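# Wind the green wire onto the reel

## Task

Wrap the green wire around the reel, always turning the same way, until only a short total length remains off it. Wire counts as wrapped only if it sits between the two flanges, not beyond their rims and not inside the middle hole. At the end the reel must lie flat and sit entirely within the painted ring. Neither the reel nor the wire may touch any other object or anything fixed to the table, such as an arm's base. Nothing may be held in place only by the robot. Release everything, move the grippers away, then declare the job finished yourself, since any other ending counts as failure.

## Robot and tools

Robot: two six-joint arms, left_arm and right_arm, each with a parallel two-finger gripper. The names are just labels and do not match sides of any camera image. A loose object may occasionally get a short shove from outside. Anything pushed or dropped off the table is a failure.

Frame: every reported position uses one world frame. Its origin is on the tabletop midway between the arms. +x points out over the table, +z is up, and left_arm stands on the +y side. The arm bases may be tilted. Mounting plates and the metal frame behind the arms are fixed obstacles. A "too close" warning counts a plate and its side of that frame as part of that arm. Reported hand positions can be off, more so at long reach.

Gripper geometry: the fingers extend along the gripper's +z axis and close along its y axis. end_effector_position is the point between the finger pads, roughly 1 cm short of the tips.

Tool execute_actions, argument "actions": a list holding zero or one entry. An empty list only reports the state. A wait entry is {"steps": N}, with N from 1 to 300 control steps of 1/30 s. It sends nothing new and returns once N steps have passed since the previous result. A motion entry is {"rows": [...], "steps": N}, with 1 to 15 rows and N at most 15 (default 15). Each row is used for one step, and the last row repeats for any remaining steps. Optional "pictures" (true/false) controls whether camera images come back; they come by default. A refused call sends nothing at all.

Row layout: one flat list of exactly 14 numbers covering both arms, even when only one arm moves. First come left_arm's six joint targets and its opening, then right_arm's six joint targets and its opening. Joint targets are absolute angles in radians, read the same way as the Joint positions line. Columns and nominal ranges: waist -2.618 to 3.054, shoulder 0.000 to 3.142, elbow 0.000 to 3.142, wrist pitch -1.571 to 1.571, wrist yaw -1.571 to 1.571, wrist roll -2.094 to 2.094. Real limits can differ by up to 0.036 rad either way. A target more than 0.036 rad beyond a limit, and farther out than the joint's current angle, makes the call refused. A target past the real end is clipped to it, and a "joint sent to its limit" line may appear, possibly about an earlier motion. Opening is an absolute value from -1 (closed) to +1 (fully open, 0.094 m between pads).

Motion limits: each step, a joint's target is kept near its measured angle. The allowed lead is 0.202 rad for the waist, 0.258 for the shoulder, 0.238 for the elbow, 0.573 for wrist pitch, and 0.522 for wrist yaw and roll. If the targets would place a gripper more than 70 mm from where it is, all of that arm's targets are pulled back proportionally. Large moves therefore need several calls. Between calls the arms keep heading to the last row sent. They stop once everything is nearly still or any step is HELD. HELD marks steps where the row, or part of it, was not sent. "joint command not followed" means the clearance check altered or blocked some joint targets, while the rest of the row still ran.

Gripping: grip_measured reports the finger opening on the same -1..1 scale you command. Each gripper's reading may be off by about 1 mm, by a fixed amount. To hold something, command about 0.03 below grip_measured for a firm grip, or less of a gap for a lighter one. Pads push at most about 50 to 62 N, less on parts thinner than about 2 mm. First contact can briefly spike harder. Joint positions gives per arm the six angles (rad), then pad gap (m); Joint velocities gives the same in rad/s and m/s. Joint torques are total drive output, noisy and offset, and are not zero in free air.

Motor heat: holding loads warms motors, even while you are deciding. At 75 °C a MOTOR HOT warning appears. At 90 °C that arm halts for 10 s; that threshold is then disabled for 5 min, after which 90 °C halts it again. At 100 °C the arm goes limp and falls until it cools. Halts appear as OVER-TEMPERATURE FAULT lines.

Tool zoom_image: {"camera": name, "region": [x0, y0, x1, y1]} in pixels of that camera's most recent image, origin top-left, at most 504x504. Cameras: cam_head_left, cam_head_right, cam_high, cam_low, cam_left_wrist, cam_right_wrist, each 504x504. Calibration follows OpenCV conventions; T_world_to_cam maps world points into the camera frame. Wrist camera poses follow their arm's joint readings. Actual poses can differ slightly from the listed ones, and results list any updated numbers.

Tool finished_scene: {"scene": current scene number}. The goal must hold on its own after release. Replying without any tool call also ends the run, which counts as failure here.

Avoid: collisions or hard pressing between the two arms, which can end the scene. Also avoid drops, slips, slamming, and shoving objects hard. Keep the wire between the flanges, and keep the reel flat inside the ring. Before finishing, open the grippers and lift clear.

Each tool is called in YAML: its name, and indented under it one key for each argument.

## Session

execute_actions:
  actions: []

Scene clock: 0.00 s of 4800.00 s.
left_arm: end_effector_position=(+0.0592, +0.0962, +0.2146) grip_measured=+1.000 end_effector_quat_wxyz=(-0.108, -0.053, +0.767, -0.630) | right_arm: end_effector_position=(+0.4006, -0.5752, +0.2301) grip_measured=+1.000 end_effector_quat_wxyz=(+0.008, +0.699, +0.715, -0.015)
Joint positions: left_arm=[-0.461  2.189  0.054  1.455  0.947 -1.219  0.094] | right_arm=[-0.46   2.279  2.106 -1.3    0.204  0.939  0.094]
Joint velocities: left_arm=[ 0.017 -0.007 -0.012  0.007 -0.007  0.022  0.   ] | right_arm=[-0.022 -0.027  0.012 -0.022 -0.066 -0.037  0.   ]
Joint torques (N m, as the arm reports them, + toward a larger angle): no reading
Motor temperatures (°C, as the motors report them): left_arm=[18 21 19 20 18 21] | right_arm=[21 18 18 19 20 19]

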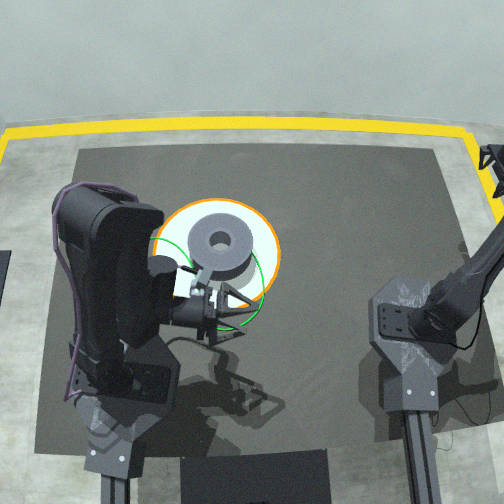

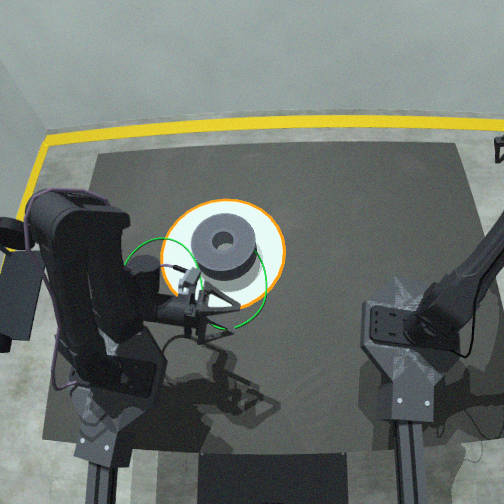

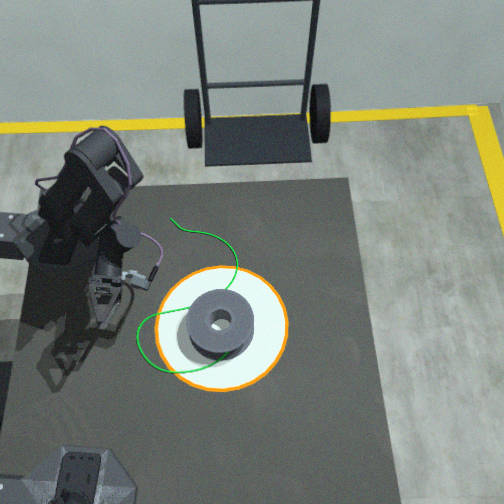

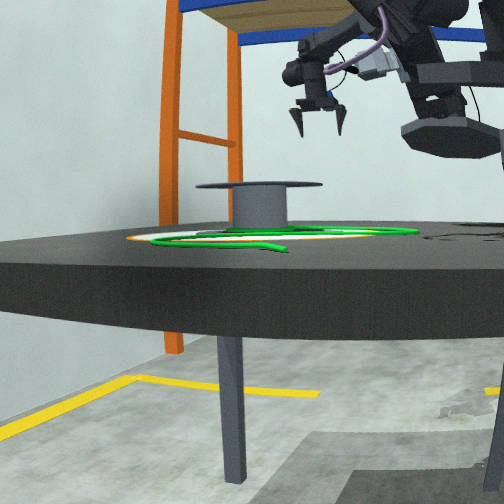

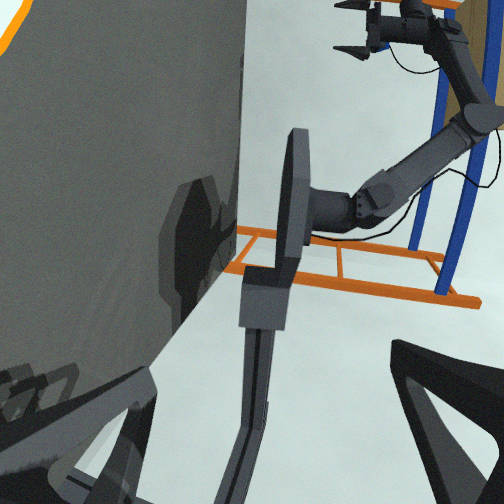

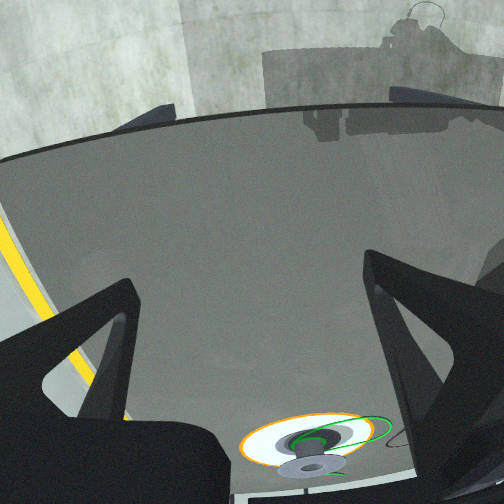

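zoom_image:
  camera: "cam_high"
  region: [120, 200, 310, 400]

zoom_image:
  camera: "cam_low"
  region: [120, 160, 430, 270]

execute_actions:
  actions:
    - {"rows":[[0,2.0,0.6,0.6,0.5,-0.6,1,0,1.8,1.8,-1.3,0,0,1]],"steps":15}
  pictures: false

Region (120, 200, 310, 400) of cam_high's 504x504 image, scaled by 2.520, with more detail than that image has; it fills the left 479 columns of this view, and the rest is white.

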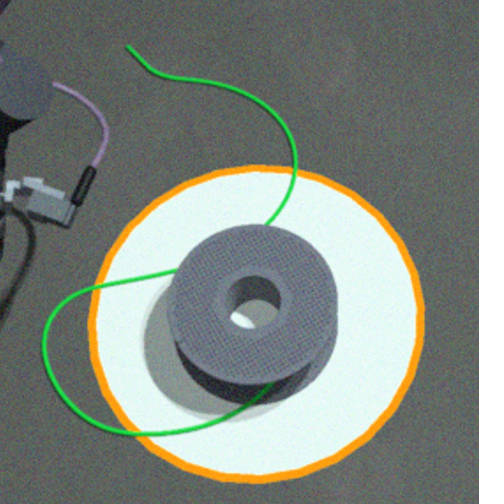

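Region (120, 160, 430, 270) of cam_low's 504x504 image, scaled by 1.626, with more detail than that image has; it fills the top 179 rows of this view, and the rest is white.

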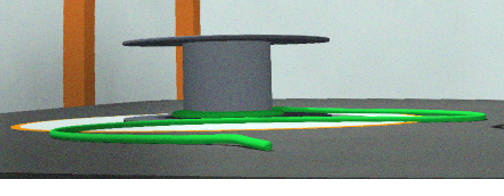

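Scene clock: 6.33 s of 4800.00 s.
left_arm: end_effector_position=(+0.3411, +0.2014, +0.1842) grip_measured=+1.000 end_effector_quat_wxyz=(+0.264, -0.154, +0.837, -0.454) | right_arm: end_effector_position=(+0.4299, -0.3582, +0.3874) grip_measured=+1.000 end_effector_quat_wxyz=(+0.155, +0.147, +0.973, +0.088)
Joint positions: left_arm=[ 0.016  2.003  0.597  0.714  0.524 -0.659  0.094] | right_arm=[ 0.022  1.808  1.833 -1.283  0.021  0.149  0.094]
Joint velocities: left_arm=[-0.09  -0.022 -0.002 -0.564 -0.022  0.286  0.   ] | right_arm=[ 0.335 -0.452  0.002 -0.022 -0.33  -0.96   0.   ]
Joint torques (N m, as the arm reports them, + toward a larger angle): left_arm=[-2.58 -6.39  4.06  1.52  0.15  0.15] | right_arm=[-1.87 -7.66  3.32  0.77  0.19 -0.08]
Motor temperatures (°C, as the motors report them): left_arm=[18 21 19 21 18 21] | right_arm=[21 20 19 19 20 19]
Steps of this call (steps 1 to 90: nothing new was sent; then 2.83 s passed at rest; steps 91 to 105: all 15 steps of this action). Readings (joint positions):
91: left_arm=[-0.448 2.172 0.068 1.406 0.924 -1.175] | right_arm=[-0.453 2.263 2.083 -1.286 0.195 0.899]
92: left_arm=[-0.415 2.143 0.100 1.324 0.879 -1.117] | right_arm=[-0.441 2.234 2.036 -1.277 0.180 0.846]
94: left_arm=[-0.328 2.091 0.194 1.178 0.792 -0.998] | right_arm=[-0.390 2.165 1.947 -1.280 0.150 0.739]
98: left_arm=[-0.138 2.043 0.417 0.925 0.663 -0.826] | right_arm=[-0.240 2.023 1.859 -1.284 0.100 0.524]
105: the state above

execute_actions:
  actions:
    - {"rows":[[0,1.8,1.2,-0.2,0.2,-0.2,1,0,1.8,1.8,-1.3,0,0,1],[0,1.8,1.2,-0.2,0.2,-0.2,1,0,1.8,1.8,-1.3,0,0,1],[0,1.8,1.2,-0.2,0.2,-0.2,1,0,1.8,1.8,-1.3,0,0,1],[0,1.8,1.2,-0.2,0.2,-0.2,1,0,1.8,1.8,-1.3,0,0,1],[0,1.8,1.2,-0.2,0.2,-0.2,1,0,1.8,1.8,-1.3,0,0,1],[0,1.8,1.2,-0.2,0.2,-0.2,1,0,1.8,1.8,-1.3,0,0,1],[0,1.8,1.2,-0.2,0.2,-0.2,1,0,1.8,1.8,-1.3,0,0,1],[0,1.8,1.2,-0.2,0.2,-0.2,1,0,1.8,1.8,-1.3,0,0,1],[0,1.8,1.2,-0.2,0.2,-0.2,1,0,1.8,1.8,-1.3,0,0,1],[0,1.8,1.2,-0.2,0.2,-0.2,1,0,1.8,1.8,-1.3,0,0,1],[0,1.8,1.8,-1.3,0,0,1,0,1.8,1.8,-1.3,0,0,1]],"steps":15}
  pictures: false

execute_actions:
  actions:
    - {"steps":45}

Scene clock: 9.90 s of 4800.00 s.
left_arm: end_effector_position=(+0.4537, +0.2943, +0.3659) grip_measured=+1.000 end_effector_quat_wxyz=(+0.338, +0.001, +0.926, -0.169) | right_arm: end_effector_position=(+0.4245, -0.3645, +0.3876) grip_measured=+1.000 end_effector_quat_wxyz=(+0.160, +0.090, +0.980, +0.081)
Joint positions: left_arm=[ 0.007  1.817  1.546 -0.569  0.083 -0.094  0.094] | right_arm=[ 0.     1.791  1.818 -1.285  0.009  0.012  0.094]
Joint velocities: left_arm=[-0.002  0.095  2.21  -3.114 -0.535  0.608  0.   ] | right_arm=[-0.027 -0.002 -0.007 -0.007 -0.037  0.037  0.   ]
Joint torques (N m, as the arm reports them, + toward a larger angle): left_arm=[-2.21 -8.97  9.39  1.86  0.03  0.08] | right_arm=[ 1.62 -8.54  4.34  0.81 -0.2  -0.15]
Motor temperatures (°C, as the motors report them): left_arm=[18 21 19 21 18 21] | right_arm=[21 20 19 19 20 19]
Steps of this call (steps 1 to 30: the robot went on to your last target; steps 31 to 92: nothing new was sent; steps 93 to 107: all 15 steps of this action). Readings (joint positions):
93: left_arm=[0.011 1.982 0.627 0.521 0.464 -0.555] | right_arm=[0.000 1.791 1.818 -1.285 0.009 0.012]
94: left_arm=[0.009 1.949 0.680 0.375 0.410 -0.488] | right_arm=[0.000 1.791 1.818 -1.285 0.009 0.012]
96: left_arm=[0.009 1.880 0.817 0.152 0.332 -0.388] | right_arm=[0.000 1.791 1.818 -1.285 0.009 0.012]
100: left_arm=[0.009 1.823 1.117 -0.035 0.255 -0.284] | right_arm=[0.000 1.791 1.818 -1.285 0.009 0.012]
107: the state above

Scene clock: 11.40 s of 4800.00 s.
left_arm: end_effector_position=(+0.3488, +0.3250, +0.3742) grip_measured=+1.000 end_effector_quat_wxyz=(+0.127, +0.052, +0.985, -0.108) | right_arm: end_effector_position=(+0.4245, -0.3645, +0.3876) grip_measured=+1.000 end_effector_quat_wxyz=(+0.160, +0.090, +0.980, +0.081)
Joint positions: left_arm=[ 0.007  1.804  1.792 -1.285  0.005 -0.008  0.094] | right_arm=[ 0.     1.791  1.818 -1.285  0.009  0.012  0.094]
Joint velocities: left_arm=[-0.007 -0.002 -0.017  0.066  0.007  0.007  0.   ] | right_arm=[ 0.017 -0.017 -0.002 -0.007  0.007 -0.037  0.   ]
Joint torques (N m, as the arm reports them, + toward a larger angle): left_arm=[-2.28 -6.99  7.05  0.77  0.03  0.1 ] | right_arm=[ 1.65 -8.57  4.33  0.8  -0.2  -0.15]
Motor temperatures (°C, as the motors report them): left_arm=[18 21 19 21 18 21] | right_arm=[21 20 19 19 20 19]
Steps of this call (steps 1 to 45: the robot went on to your last target). Readings (joint positions):
1: left_arm=[0.007 1.819 1.623 -0.674 0.067 -0.077] | right_arm=[0.000 1.791 1.818 -1.285 0.009 0.012]
2: left_arm=[0.007 1.819 1.691 -0.773 0.054 -0.063] | right_arm=[0.000 1.791 1.818 -1.285 0.009 0.012]
4: left_arm=[0.007 1.800 1.771 -0.930 0.036 -0.043] | right_arm=[0.000 1.791 1.818 -1.285 0.009 0.012]
8: left_arm=[0.007 1.780 1.792 -1.135 0.018 -0.023] | right_arm=[0.000 1.791 1.818 -1.285 0.009 0.012]
45: the state above
All arms were judged still, so your last target was given up. Only a new action makes them travel on or press farther. Fingers that are still opening or closing keep moving.
camera_calibration (this result's frames):
cam_left_wrist: T_world_to_cam=[[-0.284977, -0.95272, 0.10542, 0.37091], [-0.957762, 0.287433, 0.00856749, 0.28315], [-0.0384637, -0.098526, -0.994391, 0.520976], [0, 0, 0, 1]] pos_world=[0.39693, 0.323316, 0.476527]
cam_right_wrist: T_world_to_cam=[[-0.274619, -0.932112, -0.236116, -0.132215], [-0.937751, 0.205324, 0.280115, 0.380637], [-0.212618, 0.298343, -0.930476, 0.673322], [0, 0, 0, 1]] pos_world=[0.463794, -0.402274, 0.48867]

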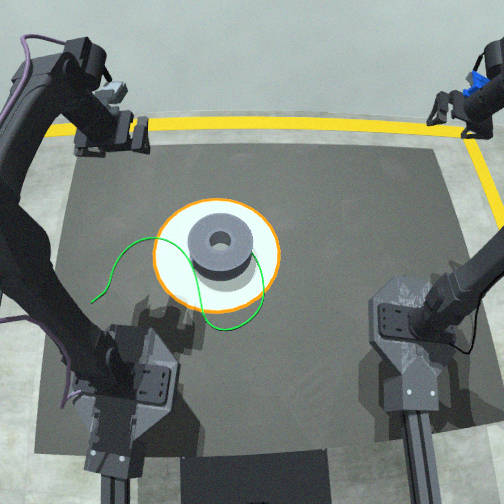

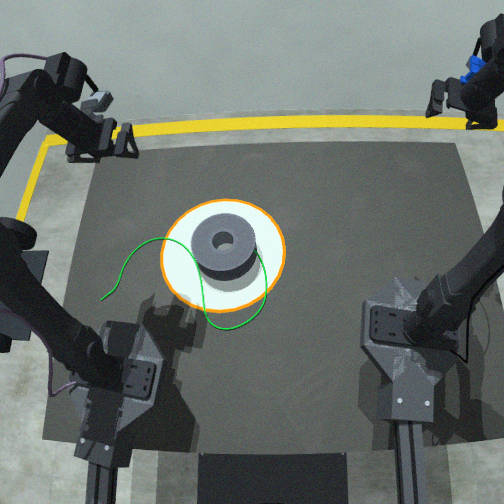

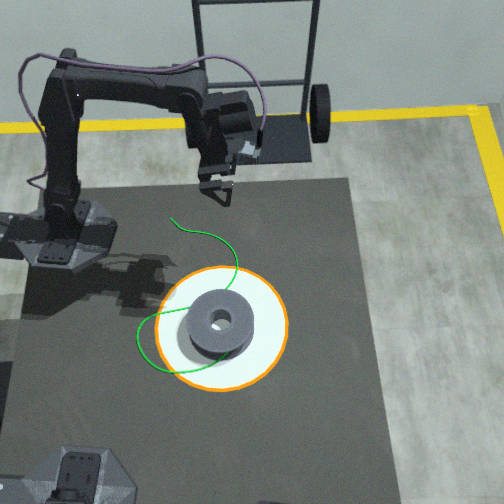

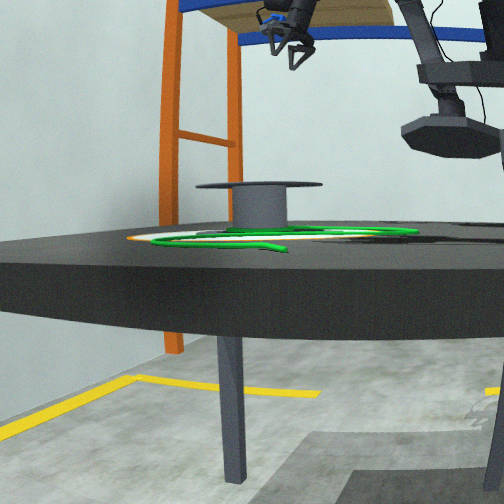

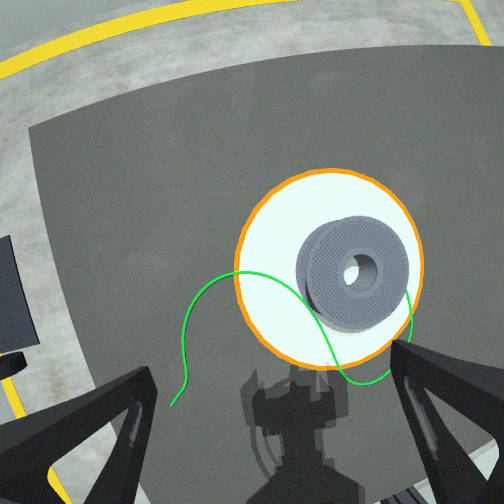

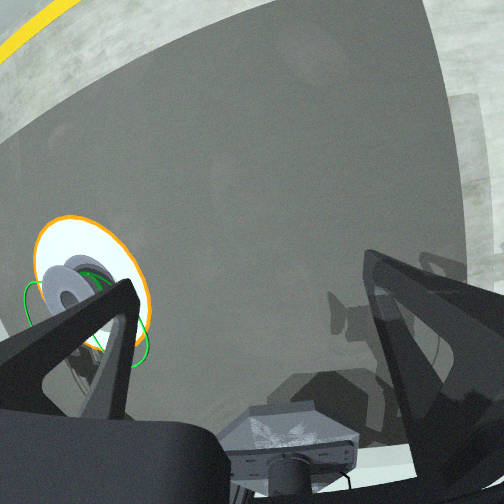

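execute_actions:
  actions:
    - {"rows":[[-0.466,2.358,1.588,-0.889,-0.18,0,-1,0,1.8,1.8,-1.3,0,0,1]],"steps":15}
  pictures: false

execute_actions:
  actions:
    - {"steps":45}

Scene clock: 35.20 s of 4800.00 s.
left_arm: end_effector_position=(+0.3125, +0.1575, +0.1608) grip_measured=-0.990 end_effector_quat_wxyz=(-0.019, +0.261, +0.965, -0.014) | right_arm: end_effector_position=(+0.4245, -0.3645, +0.3876) grip_measured=+1.000 end_effector_quat_wxyz=(+0.160, +0.090, +0.980, +0.081)
Joint positions: left_arm=[-0.379  2.329  1.619 -0.963 -0.143 -0.008  0.   ] | right_arm=[ 0.     1.791  1.818 -1.285  0.009  0.012  0.094]
Joint velocities: left_arm=[-1.096  0.979 -0.344  0.549 -0.227  0.037  0.   ] | right_arm=[-0.002  0.002 -0.027 -0.022 -0.066 -0.022  0.   ]
Joint torques (N m, as the arm reports them, + toward a larger angle): left_arm=[ -3.87 -11.43   4.73   0.18  -0.06   0.09] | right_arm=[ 1.58 -8.55  4.33  0.8  -0.2  -0.14]
Motor temperatures (°C, as the motors report them): left_arm=[18 22 20 21 18 21] | right_arm=[21 20 19 20 20 19]
Steps of this call (steps 1 to 90: nothing new was sent; then 20.30 s passed at rest; steps 91 to 105: all 15 steps of this action). Readings (joint positions):
91: left_arm=[0.000 1.810 1.782 -1.269 -0.008 -0.008] | right_arm=[0.000 1.791 1.818 -1.285 0.009 0.012]
92: left_arm=[-0.013 1.820 1.769 -1.239 -0.026 -0.008] | right_arm=[0.000 1.791 1.818 -1.285 0.009 0.012]
94: left_arm=[-0.055 1.868 1.740 -1.182 -0.053 -0.008] | right_arm=[0.000 1.791 1.818 -1.285 0.009 0.012]
98: left_arm=[-0.157 2.024 1.685 -1.089 -0.091 -0.008] | right_arm=[0.000 1.791 1.818 -1.285 0.009 0.012]
105: the state above

Scene clock: 36.70 s of 4800.00 s.
left_arm: end_effector_position=(+0.2915, +0.1325, +0.1400) grip_measured=-0.990 end_effector_quat_wxyz=(-0.020, +0.305, +0.952, +0.006) | right_arm: end_effector_position=(+0.4245, -0.3645, +0.3876) grip_measured=+1.000 end_effector_quat_wxyz=(+0.160, +0.090, +0.980, +0.081)
Joint positions: left_arm=[-0.463  2.375  1.581 -0.906 -0.172 -0.006  0.   ] | right_arm=[ 0.     1.791  1.818 -1.285  0.009  0.012  0.094]
Joint velocities: left_arm=[-0.012 -0.017 -0.002 -0.022  0.066 -0.051  0.   ] | right_arm=[-0.007  0.007  0.007 -0.007 -0.007  0.022  0.   ]
Joint torques (N m, as the arm reports them, + toward a larger angle): left_arm=[ -2.22 -10.49   6.04   0.55  -0.15   0.07] | right_arm=[ 1.6  -8.52  4.32  0.81 -0.2  -0.13]
Motor temperatures (°C, as the motors report them): left_arm=[18 23 20 21 18 21] | right_arm=[21 20 19 20 20 19]
Steps of this call (steps 1 to 30: the robot went on to your last target; steps 31 to 45: nothing new was sent). Readings (joint positions):
1: left_arm=[-0.416 2.359 1.607 -0.948 -0.147 -0.008] | right_arm=[0.000 1.791 1.818 -1.285 0.009 0.012]
2: left_arm=[-0.449 2.382 1.597 -0.938 -0.148 -0.007] | right_arm=[0.000 1.791 1.818 -1.285 0.009 0.012]
4: left_arm=[-0.491 2.403 1.583 -0.932 -0.148 -0.006] | right_arm=[0.000 1.791 1.818 -1.285 0.009 0.012]
8: left_arm=[-0.490 2.390 1.581 -0.920 -0.155 -0.006] | right_arm=[0.000 1.791 1.818 -1.285 0.009 0.012]
45: the state above
All arms were judged still, so your last target was given up. Only a new action makes them travel on or press farther. Fingers that are still opening or closing keep moving.
camera_calibration (this result's frames):
cam_left_wrist: T_world_to_cam=[[-0.715142, -0.697908, -0.0386848, 0.307703], [-0.665685, 0.663156, 0.342181, 0.1039], [-0.213157, 0.27046, -0.938837, 0.261129], [0, 0, 0, 1]] pos_world=[0.344878, 0.0752216, 0.221508]
cam_right_wrist: T_world_to_cam=[[-0.274619, -0.932112, -0.236116, -0.132215], [-0.937751, 0.205324, 0.280115, 0.380637], [-0.212618, 0.298343, -0.930476, 0.673322], [0, 0, 0, 1]] pos_world=[0.463794, -0.402274, 0.48867]

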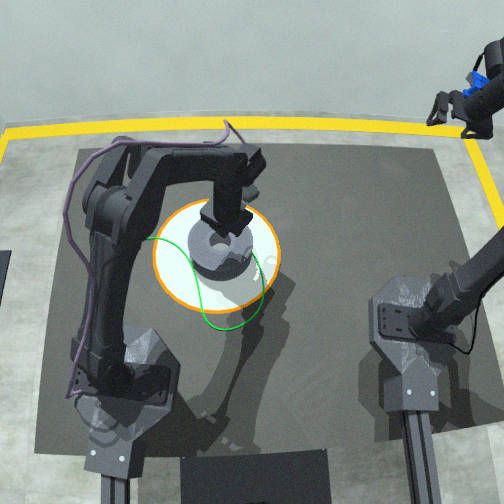

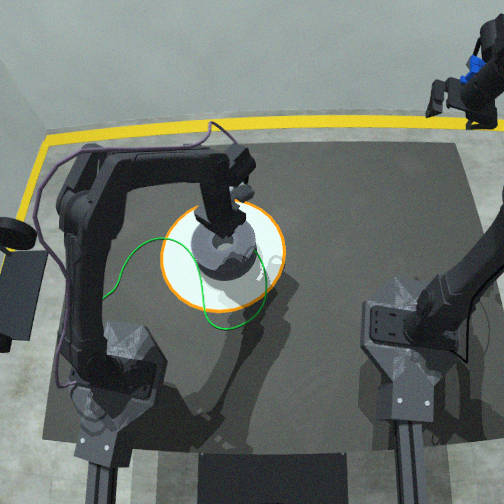

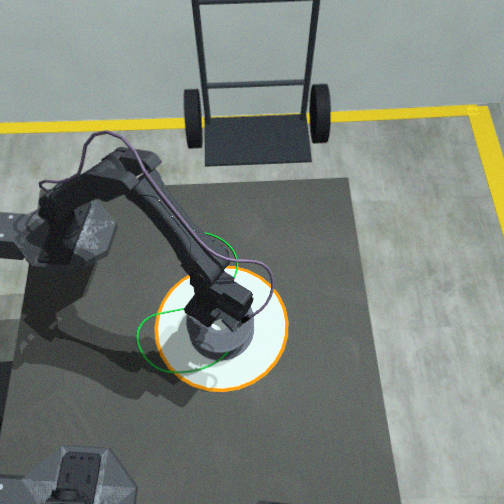

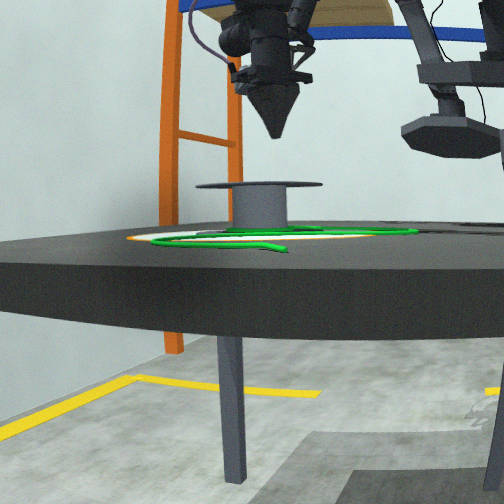

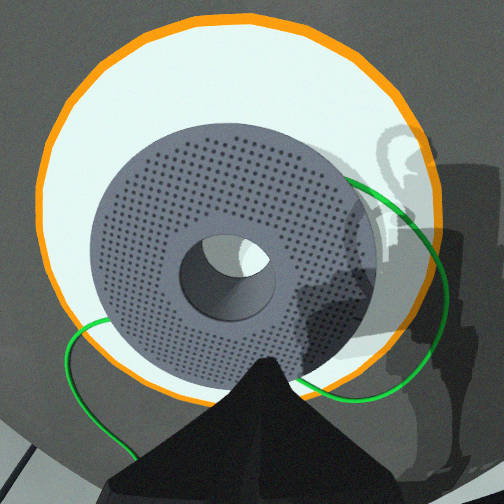

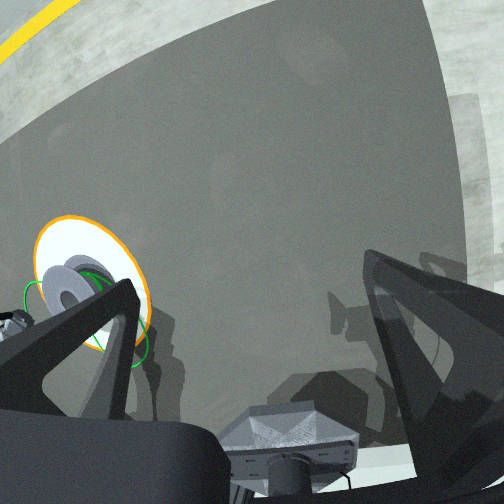

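execute_actions:
  actions:
    - {"rows":[[-0.44,2.38,1.57,-0.84,-0.19,0.4,-1,0,1.8,1.8,-1.3,0,0,1],[-0.44,2.38,1.57,-0.84,-0.19,0.4,-1,0,1.8,1.8,-1.3,0,0,1],[-0.44,2.38,1.57,-0.84,-0.19,0.6,-1,0,1.8,1.8,-1.3,0,0,1],[-0.42,2.405,1.55,-0.78,-0.19,0.8,-1,0,1.8,1.8,-1.3,0,0,1],[-0.42,2.405,1.55,-0.78,-0.19,1.0,-1,0,1.8,1.8,-1.3,0,0,1],[-0.42,2.405,1.55,-0.78,-0.19,1.2,-1,0,1.8,1.8,-1.3,0,0,1],[-0.403,2.432,1.533,-0.72,-0.195,2.0,-1,0,1.8,1.8,-1.3,0,0,1]],"steps":15}
  pictures: false

execute_actions:
  actions:
    - {"steps":30}

Scene clock: 45.33 s of 4800.00 s.
left_arm: end_effector_position=(+0.3113, +0.1460, +0.1002) grip_measured=-0.990 end_effector_quat_wxyz=(-0.006, +0.823, +0.568, +0.005) | right_arm: end_effector_position=(+0.4245, -0.3645, +0.3876) grip_measured=+1.000 end_effector_quat_wxyz=(+0.160, +0.090, +0.980, +0.081)
Joint positions: left_arm=[-0.399  2.443  1.542 -0.752 -0.191  1.38   0.   ] | right_arm=[ 0.     1.791  1.818 -1.285  0.009  0.012  0.094]
Joint velocities: left_arm=[ 0.002  0.007 -0.012 -0.007 -0.022  2.689 -0.   ] | right_arm=[ 0.002 -0.002 -0.007 -0.022 -0.051 -0.007  0.   ]
Joint torques (N m, as the arm reports them, + toward a larger angle): left_arm=[ -2.41 -10.3    4.7    0.64  -0.11   0.01] | right_arm=[ 1.6  -8.54  4.32  0.8  -0.2  -0.14]
Motor temperatures (°C, as the motors report them): left_arm=[18 24 20 21 18 21] | right_arm=[21 20 19 20 20 19]
Steps of this call (steps 1 to 90: nothing new was sent; then 5.13 s passed at rest; steps 91 to 105: all 15 steps of this action). Readings (joint positions):
91: left_arm=[-0.462 2.375 1.581 -0.902 -0.173 0.052] | right_arm=[0.000 1.791 1.818 -1.285 0.009 0.012]
92: left_arm=[-0.459 2.375 1.581 -0.894 -0.174 0.121] | right_arm=[0.000 1.791 1.818 -1.285 0.009 0.012]
94: left_arm=[-0.450 2.377 1.579 -0.872 -0.177 0.301] | right_arm=[0.000 1.791 1.818 -1.285 0.009 0.012]
98: left_arm=[-0.421 2.401 1.565 -0.803 -0.182 0.694] | right_arm=[0.000 1.791 1.818 -1.285 0.009 0.012]
105: the state above

Scene clock: 46.33 s of 4800.00 s.
left_arm: end_effector_position=(+0.3162, +0.1432, +0.1003) grip_measured=-0.990 end_effector_quat_wxyz=(+0.001, +0.955, +0.295, +0.010) | right_arm: end_effector_position=(+0.4245, -0.3645, +0.3876) grip_measured=+1.000 end_effector_quat_wxyz=(+0.160, +0.090, +0.980, +0.081)
Joint positions: left_arm=[-0.399  2.443  1.542 -0.729 -0.192  1.992  0.   ] | right_arm=[ 0.     1.791  1.818 -1.285  0.009  0.012  0.094]
Joint velocities: left_arm=[ 0.017  0.007  0.012 -0.007 -0.007 -0.022 -0.   ] | right_arm=[ 0.007 -0.007  0.012  0.037  0.007 -0.037  0.   ]
Joint torques (N m, as the arm reports them, + toward a larger angle): left_arm=[ -2.58 -10.42   4.61   0.53  -0.09   0.16] | right_arm=[ 1.58 -8.54  4.33  0.8  -0.21 -0.14]
Motor temperatures (°C, as the motors report them): left_arm=[18 24 20 21 18 21] | right_arm=[21 20 19 20 20 19]
Steps of this call (steps 1 to 30: the robot went on to your last target). Readings (joint positions):
1: left_arm=[-0.399 2.443 1.542 -0.749 -0.191 1.478] | right_arm=[0.000 1.791 1.818 -1.285 0.009 0.012]
2: left_arm=[-0.399 2.443 1.542 -0.745 -0.192 1.576] | right_arm=[0.000 1.791 1.818 -1.285 0.009 0.012]
4: left_arm=[-0.399 2.443 1.542 -0.740 -0.192 1.728] | right_arm=[0.000 1.791 1.818 -1.285 0.009 0.012]
8: left_arm=[-0.399 2.443 1.542 -0.734 -0.192 1.885] | right_arm=[0.000 1.791 1.818 -1.285 0.009 0.012]
30: the state above
camera_calibration (this result's frames):
cam_left_wrist: T_world_to_cam=[[-0.409595, 0.910798, -0.0517525, 0.00556673], [0.856571, 0.403488, 0.321689, -0.315192], [0.313875, 0.0874326, -0.94543, 0.0864191], [0, 0, 0, 1]] pos_world=[0.24514, 0.11455, 0.183385]
cam_right_wrist: T_world_to_cam=[[-0.274619, -0.932112, -0.236116, -0.132215], [-0.937751, 0.205324, 0.280115, 0.380637], [-0.212618, 0.298343, -0.930476, 0.673322], [0, 0, 0, 1]] pos_world=[0.463794, -0.402274, 0.48867]

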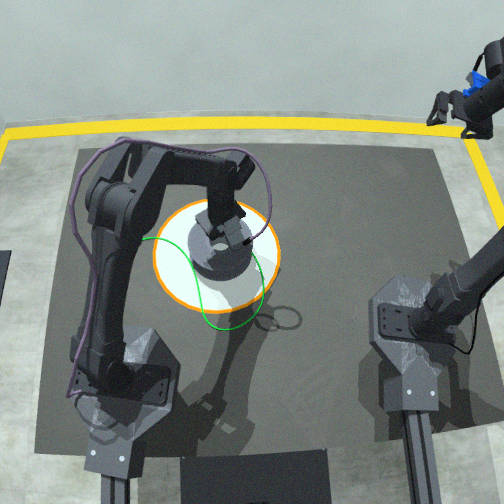

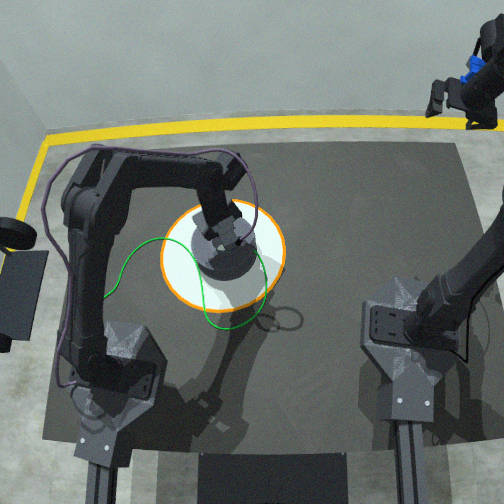

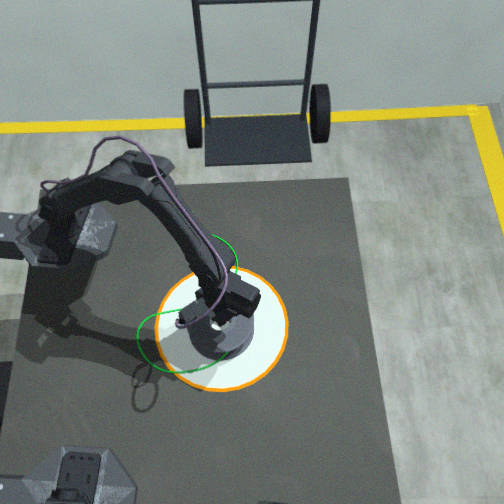

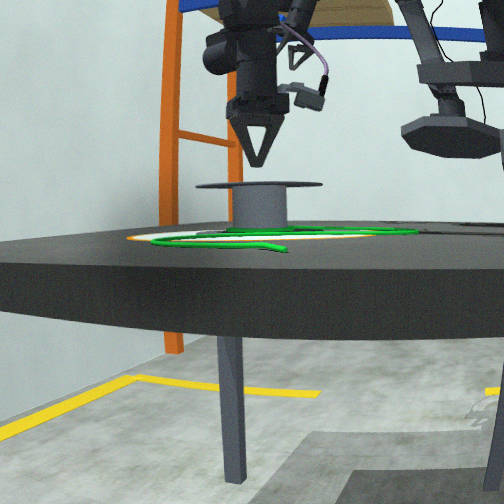

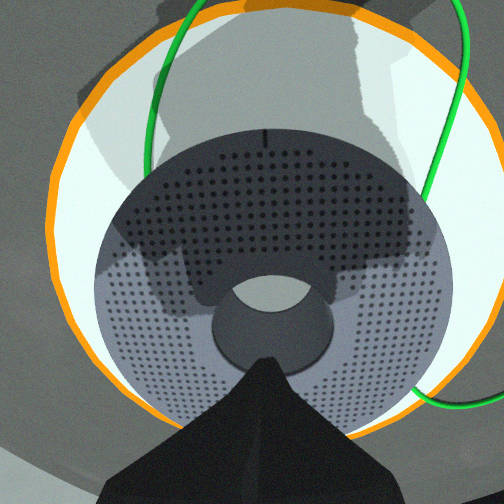

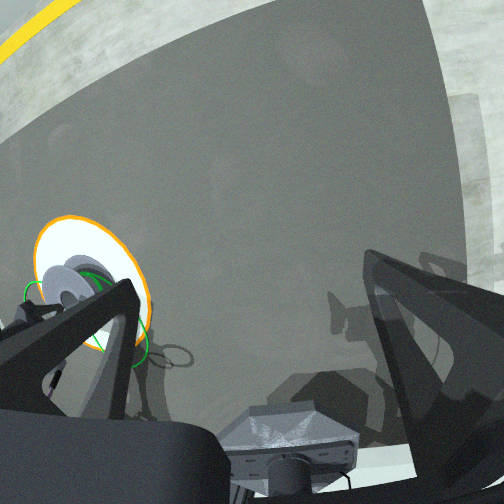

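execute_actions:
  actions:
    - {"rows":[[-0.397,2.46,1.525,-0.70,-0.195,2.0,-1,0,1.8,1.8,-1.3,0,0,1],[-0.397,2.46,1.525,-0.70,-0.195,2.0,-1,0,1.8,1.8,-1.3,0,0,1],[-0.397,2.46,1.525,-0.70,-0.195,2.0,-1,0,1.8,1.8,-1.3,0,0,1],[-0.392,2.49,1.515,-0.66,-0.195,2.0,-1,0,1.8,1.8,-1.3,0,0,1],[-0.392,2.49,1.515,-0.66,-0.195,2.0,-1,0,1.8,1.8,-1.3,0,0,1],[-0.392,2.49,1.515,-0.66,-0.195,2.0,-1,0,1.8,1.8,-1.3,0,0,1],[-0.388,2.515,1.51,-0.63,-0.195,2.0,-1,0,1.8,1.8,-1.3,0,0,1],[-0.388,2.515,1.51,-0.63,-0.195,2.0,-1,0,1.8,1.8,-1.3,0,0,1],[-0.388,2.515,1.51,-0.63,-0.195,2.0,-1,0,1.8,1.8,-1.3,0,0,1],[-0.384,2.537,1.507,-0.605,-0.195,2.0,-1,0,1.8,1.8,-1.3,0,0,1]],"steps":15}
  pictures: false

execute_actions:
  actions:
    - {"rows":[[-0.384,2.537,1.507,-0.605,-0.195,2.0,-1,0,1.8,1.8,-1.3,0,0,1],[-0.384,2.537,1.507,-0.605,-0.195,2.0,-1,0,1.8,1.8,-1.3,0,0,1],[-0.384,2.537,1.507,-0.605,-0.195,2.0,-1,0,1.8,1.8,-1.3,0,0,1],[-0.384,2.537,1.507,-0.605,-0.195,2.0,-0.9,0,1.8,1.8,-1.3,0,0,1],[-0.384,2.537,1.507,-0.605,-0.195,2.0,-0.8,0,1.8,1.8,-1.3,0,0,1],[-0.384,2.537,1.507,-0.605,-0.195,2.0,-0.75,0,1.8,1.8,-1.3,0,0,1],[-0.384,2.537,1.507,-0.605,-0.195,2.0,-0.7,0,1.8,1.8,-1.3,0,0,1],[-0.384,2.537,1.507,-0.605,-0.195,2.0,-0.65,0,1.8,1.8,-1.3,0,0,1],[-0.384,2.537,1.507,-0.605,-0.195,2.0,-0.6,0,1.8,1.8,-1.3,0,0,1]],"steps":15}

Scene clock: 52.17 s of 4800.00 s.
left_arm: end_effector_position=(+0.3069, +0.1444, +0.0547) grip_measured=-0.990 end_effector_quat_wxyz=(-0.010, +0.955, +0.298, +0.000) | right_arm: end_effector_position=(+0.4245, -0.3645, +0.3876) grip_measured=+1.000 end_effector_quat_wxyz=(+0.160, +0.090, +0.980, +0.081)
Joint positions: left_arm=[-0.388  2.545  1.518 -0.631 -0.192  1.993  0.   ] | right_arm=[ 0.     1.791  1.818 -1.285  0.009  0.012  0.094]
Joint velocities: left_arm=[ 0.022  0.042 -0.022  0.022 -0.037  0.081  0.002] | right_arm=[ 0.002 -0.017  0.012 -0.022 -0.037 -0.066  0.   ]
Joint torques (N m, as the arm reports them, + toward a larger angle): left_arm=[ -1.97 -10.53   3.86   0.58  -0.09   0.08] | right_arm=[ 1.6  -8.53  4.31  0.8  -0.2  -0.13]
Motor temperatures (°C, as the motors report them): left_arm=[18 24 20 21 18 21] | right_arm=[21 20 19 20 20 19]
Steps of this call (steps 1 to 15: the robot went on to your last target; steps 16 to 90: nothing new was sent; then 2.33 s passed at rest; steps 91 to 105: all 15 steps of this action). Readings (joint positions):
91: left_arm=[-0.399 2.444 1.542 -0.728 -0.192 1.993] | right_arm=[0.000 1.791 1.818 -1.285 0.009 0.012]
92: left_arm=[-0.399 2.446 1.542 -0.723 -0.192 1.993] | right_arm=[0.000 1.791 1.818 -1.285 0.009 0.012]
94: left_arm=[-0.399 2.454 1.542 -0.714 -0.192 1.993] | right_arm=[0.000 1.791 1.818 -1.285 0.009 0.012]
98: left_arm=[-0.398 2.489 1.537 -0.673 -0.192 1.993] | right_arm=[0.000 1.791 1.818 -1.285 0.009 0.012]
105: the state above

Scene clock: 52.67 s of 4800.00 s.
left_arm: end_effector_position=(+0.3102, +0.1425, +0.0544) grip_measured=-0.601 end_effector_quat_wxyz=(-0.004, +0.954, +0.299, +0.006) | right_arm: end_effector_position=(+0.4245, -0.3645, +0.3876) grip_measured=+1.000 end_effector_quat_wxyz=(+0.160, +0.090, +0.980, +0.081)
Joint positions: left_arm=[-0.388  2.545  1.518 -0.615 -0.192  1.993  0.019] | right_arm=[ 0.     1.791  1.818 -1.285  0.009  0.012  0.094]
Joint velocities: left_arm=[ 0.002 -0.002 -0.002 -0.007  0.066  0.051 -0.001] | right_arm=[-0.012 -0.002 -0.007 -0.037  0.022 -0.037  0.   ]
Joint torques (N m, as the arm reports them, + toward a larger angle): left_arm=[ -2.08 -10.25   3.99   0.53  -0.05   0.08] | right_arm=[ 1.57 -8.53  4.35  0.8  -0.2  -0.13]
Motor temperatures (°C, as the motors report them): left_arm=[18 24 20 21 18 21] | right_arm=[21 20 19 20 20 19]
Steps of this call (steps 1 to 15: all 15 steps of this action). Readings (joint positions):
1: left_arm=[-0.388 2.545 1.518 -0.630 -0.192 1.993] | right_arm=[0.000 1.791 1.818 -1.285 0.009 0.012]
2: left_arm=[-0.388 2.545 1.518 -0.628 -0.192 1.993] | right_arm=[0.000 1.791 1.818 -1.285 0.009 0.012]
4: left_arm=[-0.388 2.545 1.518 -0.621 -0.192 1.993] | right_arm=[0.000 1.791 1.818 -1.285 0.009 0.012]
8: left_arm=[-0.388 2.545 1.518 -0.617 -0.192 1.993] | right_arm=[0.000 1.791 1.818 -1.285 0.009 0.012]
15: the state above
camera_calibration (this result's frames):
cam_left_wrist: T_world_to_cam=[[-0.417078, 0.907947, -0.0409657, 0.00357314], [0.857311, 0.407983, 0.313955, -0.295478], [0.301768, 0.0958236, -0.948554, 0.047732], [0, 0, 0, 1]] pos_world=[0.240403, 0.112732, 0.13819]
cam_right_wrist: T_world_to_cam=[[-0.274619, -0.932112, -0.236116, -0.132215], [-0.937751, 0.205324, 0.280115, 0.380637], [-0.212618, 0.298343, -0.930476, 0.673322], [0, 0, 0, 1]] pos_world=[0.463794, -0.402274, 0.48867]

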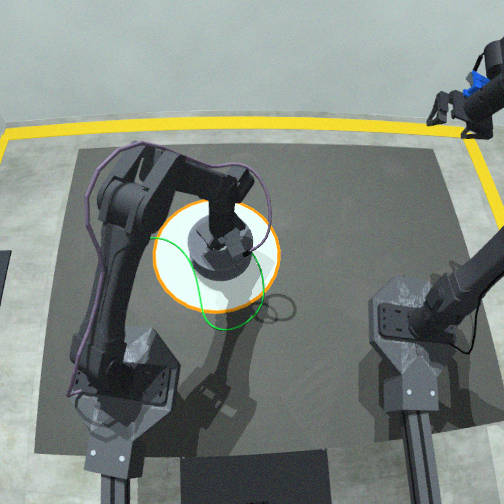

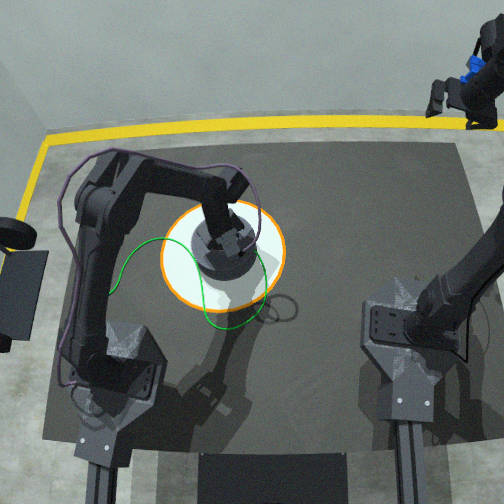

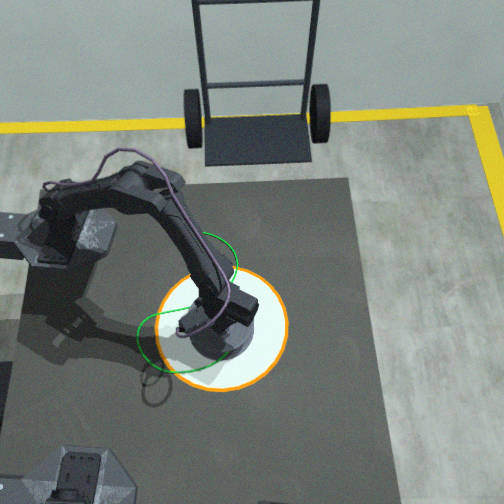

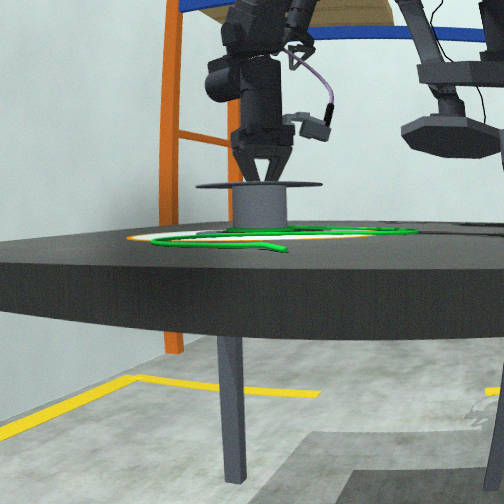

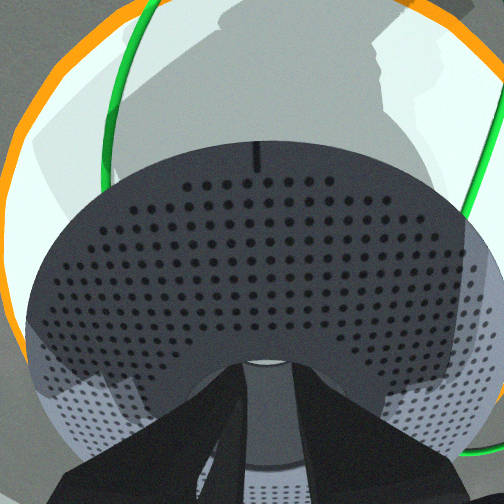

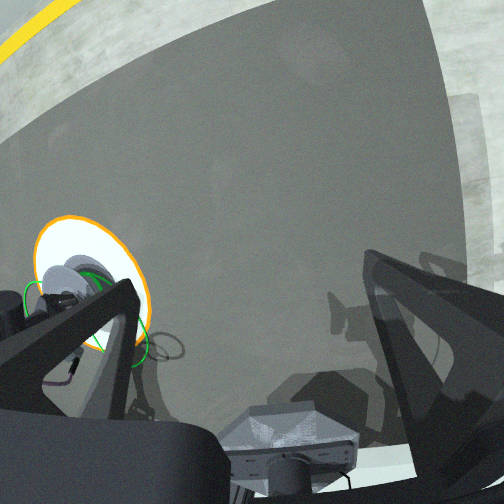

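execute_actions:
  actions:
    - {"rows":[[-0.384,2.537,1.507,-0.605,-0.195,2.0,-0.57,0,1.8,1.8,-1.3,0,0,1],[-0.384,2.537,1.507,-0.605,-0.195,2.0,-0.54,0,1.8,1.8,-1.3,0,0,1],[-0.384,2.537,1.507,-0.605,-0.195,2.0,-0.51,0,1.8,1.8,-1.3,0,0,1],[-0.384,2.537,1.507,-0.605,-0.195,2.0,-0.48,0,1.8,1.8,-1.3,0,0,1]],"steps":12}
  pictures: false

Scene clock: 54.43 s of 4800.00 s.
left_arm: end_effector_position=(+0.3111, +0.1425, +0.0544) grip_measured=-0.482 end_effector_quat_wxyz=(-0.003, +0.954, +0.299, +0.008) | right_arm: end_effector_position=(+0.4245, -0.3645, +0.3876) grip_measured=+1.000 end_effector_quat_wxyz=(+0.160, +0.090, +0.980, +0.081)
Joint positions: left_arm=[-0.388  2.545  1.518 -0.612 -0.195  1.993  0.024] | right_arm=[ 0.     1.791  1.818 -1.285  0.009  0.012  0.094]
Joint velocities: left_arm=[ 0.012 -0.012  0.002 -0.037  0.066 -0.022 -0.   ] | right_arm=[-0.002  0.022  0.007 -0.051 -0.037 -0.081  0.   ]
Joint torques (N m, as the arm reports them, + toward a larger angle): left_arm=[ -1.98 -10.49   4.14   0.49  -0.02   0.08] | right_arm=[ 1.55 -8.55  4.31  0.79 -0.2  -0.13]
Motor temperatures (°C, as the motors report them): left_arm=[18 24 20 21 18 21] | right_arm=[21 20 19 20 20 19]
Steps of this call (steps 1 to 15: the robot went on to your last target; steps 16 to 41: nothing new was sent; steps 42 to 53: all 12 steps of this action). Readings (joint positions):
42: left_arm=[-0.388 2.545 1.518 -0.614 -0.192 1.993] | right_arm=[0.000 1.791 1.818 -1.285 0.009 0.012]
43: left_arm=[-0.388 2.545 1.518 -0.614 -0.192 1.993] | right_arm=[0.000 1.791 1.818 -1.285 0.009 0.012]
45: left_arm=[-0.388 2.545 1.518 -0.612 -0.193 1.993] | right_arm=[0.000 1.791 1.818 -1.285 0.009 0.012]
49: left_arm=[-0.388 2.545 1.518 -0.612 -0.195 1.993] | right_arm=[0.000 1.791 1.818 -1.285 0.009 0.012]
53: the state above

execute_actions:
  actions:
    - {"rows":[[-0.384,2.537,1.507,-0.605,-0.195,2.0,-0.45,0,1.8,1.8,-1.3,0,0,1],[-0.384,2.537,1.507,-0.605,-0.195,2.0,-0.43,0,1.8,1.8,-1.3,0,0,1],[-0.384,2.537,1.507,-0.605,-0.195,2.0,-0.41,0,1.8,1.8,-1.3,0,0,1],[-0.384,2.537,1.507,-0.605,-0.195,2.0,-0.39,0,1.8,1.8,-1.3,0,0,1]],"steps":12}
  pictures: false

Scene clock: 56.33 s of 4800.00 s.
left_arm: end_effector_position=(+0.3116, +0.1428, +0.0544) grip_measured=-0.392 end_effector_quat_wxyz=(-0.004, +0.954, +0.299, +0.009) | right_arm: end_effector_position=(+0.4245, -0.3645, +0.3876) grip_measured=+1.000 end_effector_quat_wxyz=(+0.160, +0.090, +0.980, +0.081)
Joint positions: left_arm=[-0.388  2.545  1.518 -0.61  -0.198  1.993  0.029] | right_arm=[ 0.     1.791  1.818 -1.285  0.009  0.012  0.094]
Joint velocities: left_arm=[-0.007 -0.012 -0.002 -0.007  0.037 -0.007  0.   ] | right_arm=[-0.002 -0.017 -0.002 -0.022  0.051  0.007  0.   ]
Joint torques (N m, as the arm reports them, + toward a larger angle): left_arm=[ -1.98 -10.36   4.06   0.42  -0.07   0.1 ] | right_arm=[ 1.62 -8.57  4.31  0.8  -0.21 -0.13]
Motor temperatures (°C, as the motors report them): left_arm=[18 25 20 21 18 21] | right_arm=[21 21 19 20 20 19]
Steps of this call (steps 1 to 15: the robot went on to your last target; steps 16 to 45: nothing new was sent; steps 46 to 57: all 12 steps of this action). Readings (joint positions):
46: left_arm=[-0.388 2.545 1.518 -0.612 -0.196 1.993] | right_arm=[0.000 1.791 1.818 -1.285 0.009 0.012]
47: left_arm=[-0.388 2.545 1.518 -0.611 -0.196 1.993] | right_arm=[0.000 1.791 1.818 -1.285 0.009 0.012]
49: left_arm=[-0.388 2.545 1.518 -0.610 -0.198 1.993] | right_arm=[0.000 1.791 1.818 -1.285 0.009 0.012]
53: left_arm=[-0.388 2.545 1.518 -0.610 -0.198 1.993] | right_arm=[0.000 1.791 1.818 -1.285 0.009 0.012]
57: the state above

execute_actions:
  actions:
    - {"rows":[[-0.384,2.537,1.507,-0.605,-0.195,2.0,-0.36,0,1.8,1.8,-1.3,0,0,1],[-0.384,2.537,1.507,-0.605,-0.195,2.0,-0.34,0,1.8,1.8,-1.3,0,0,1],[-0.384,2.537,1.507,-0.605,-0.195,2.0,-0.32,0,1.8,1.8,-1.3,0,0,1],[-0.384,2.537,1.507,-0.605,-0.195,2.0,-0.30,0,1.8,1.8,-1.3,0,0,1]],"steps":12}
  pictures: false

Scene clock: 58.43 s of 4800.00 s.
left_arm: end_effector_position=(+0.3126, +0.1429, +0.0570) grip_measured=-0.305 end_effector_quat_wxyz=(-0.003, +0.954, +0.299, +0.011) | right_arm: end_effector_position=(+0.4245, -0.3645, +0.3876) grip_measured=+1.000 end_effector_quat_wxyz=(+0.160, +0.090, +0.980, +0.081)
Joint positions: left_arm=[-0.388  2.539  1.518 -0.613 -0.199  1.995  0.033] | right_arm=[ 0.     1.791  1.818 -1.285  0.009  0.012  0.094]
Joint velocities: left_arm=[-0.007  0.012 -0.007  0.007 -0.007  0.007  0.001] | right_arm=[-0.012  0.017  0.017  0.007 -0.022 -0.066  0.   ]
Joint torques (N m, as the arm reports them, + toward a larger angle): left_arm=[-1.83 -9.83  3.99  0.52 -0.07  0.09] | right_arm=[ 1.6  -8.55  4.33  0.8  -0.2  -0.14]
Motor temperatures (°C, as the motors report them): left_arm=[18 25 20 21 18 21] | right_arm=[21 21 19 20 20 19]
Steps of this call (steps 1 to 15: the robot went on to your last target; steps 16 to 51: nothing new was sent; steps 52 to 63: all 12 steps of this action). Readings (joint positions):
52: left_arm=[-0.388 2.545 1.518 -0.610 -0.198 1.993] | right_arm=[0.000 1.791 1.818 -1.285 0.009 0.012]
53: left_arm=[-0.388 2.545 1.518 -0.610 -0.199 1.994] | right_arm=[0.000 1.791 1.818 -1.285 0.009 0.012]
55: left_arm=[-0.388 2.541 1.518 -0.613 -0.199 1.995] | right_arm=[0.000 1.791 1.818 -1.285 0.009 0.012]
59: left_arm=[-0.388 2.539 1.518 -0.613 -0.199 1.995] | right_arm=[0.000 1.791 1.818 -1.285 0.009 0.012]
63: the state above


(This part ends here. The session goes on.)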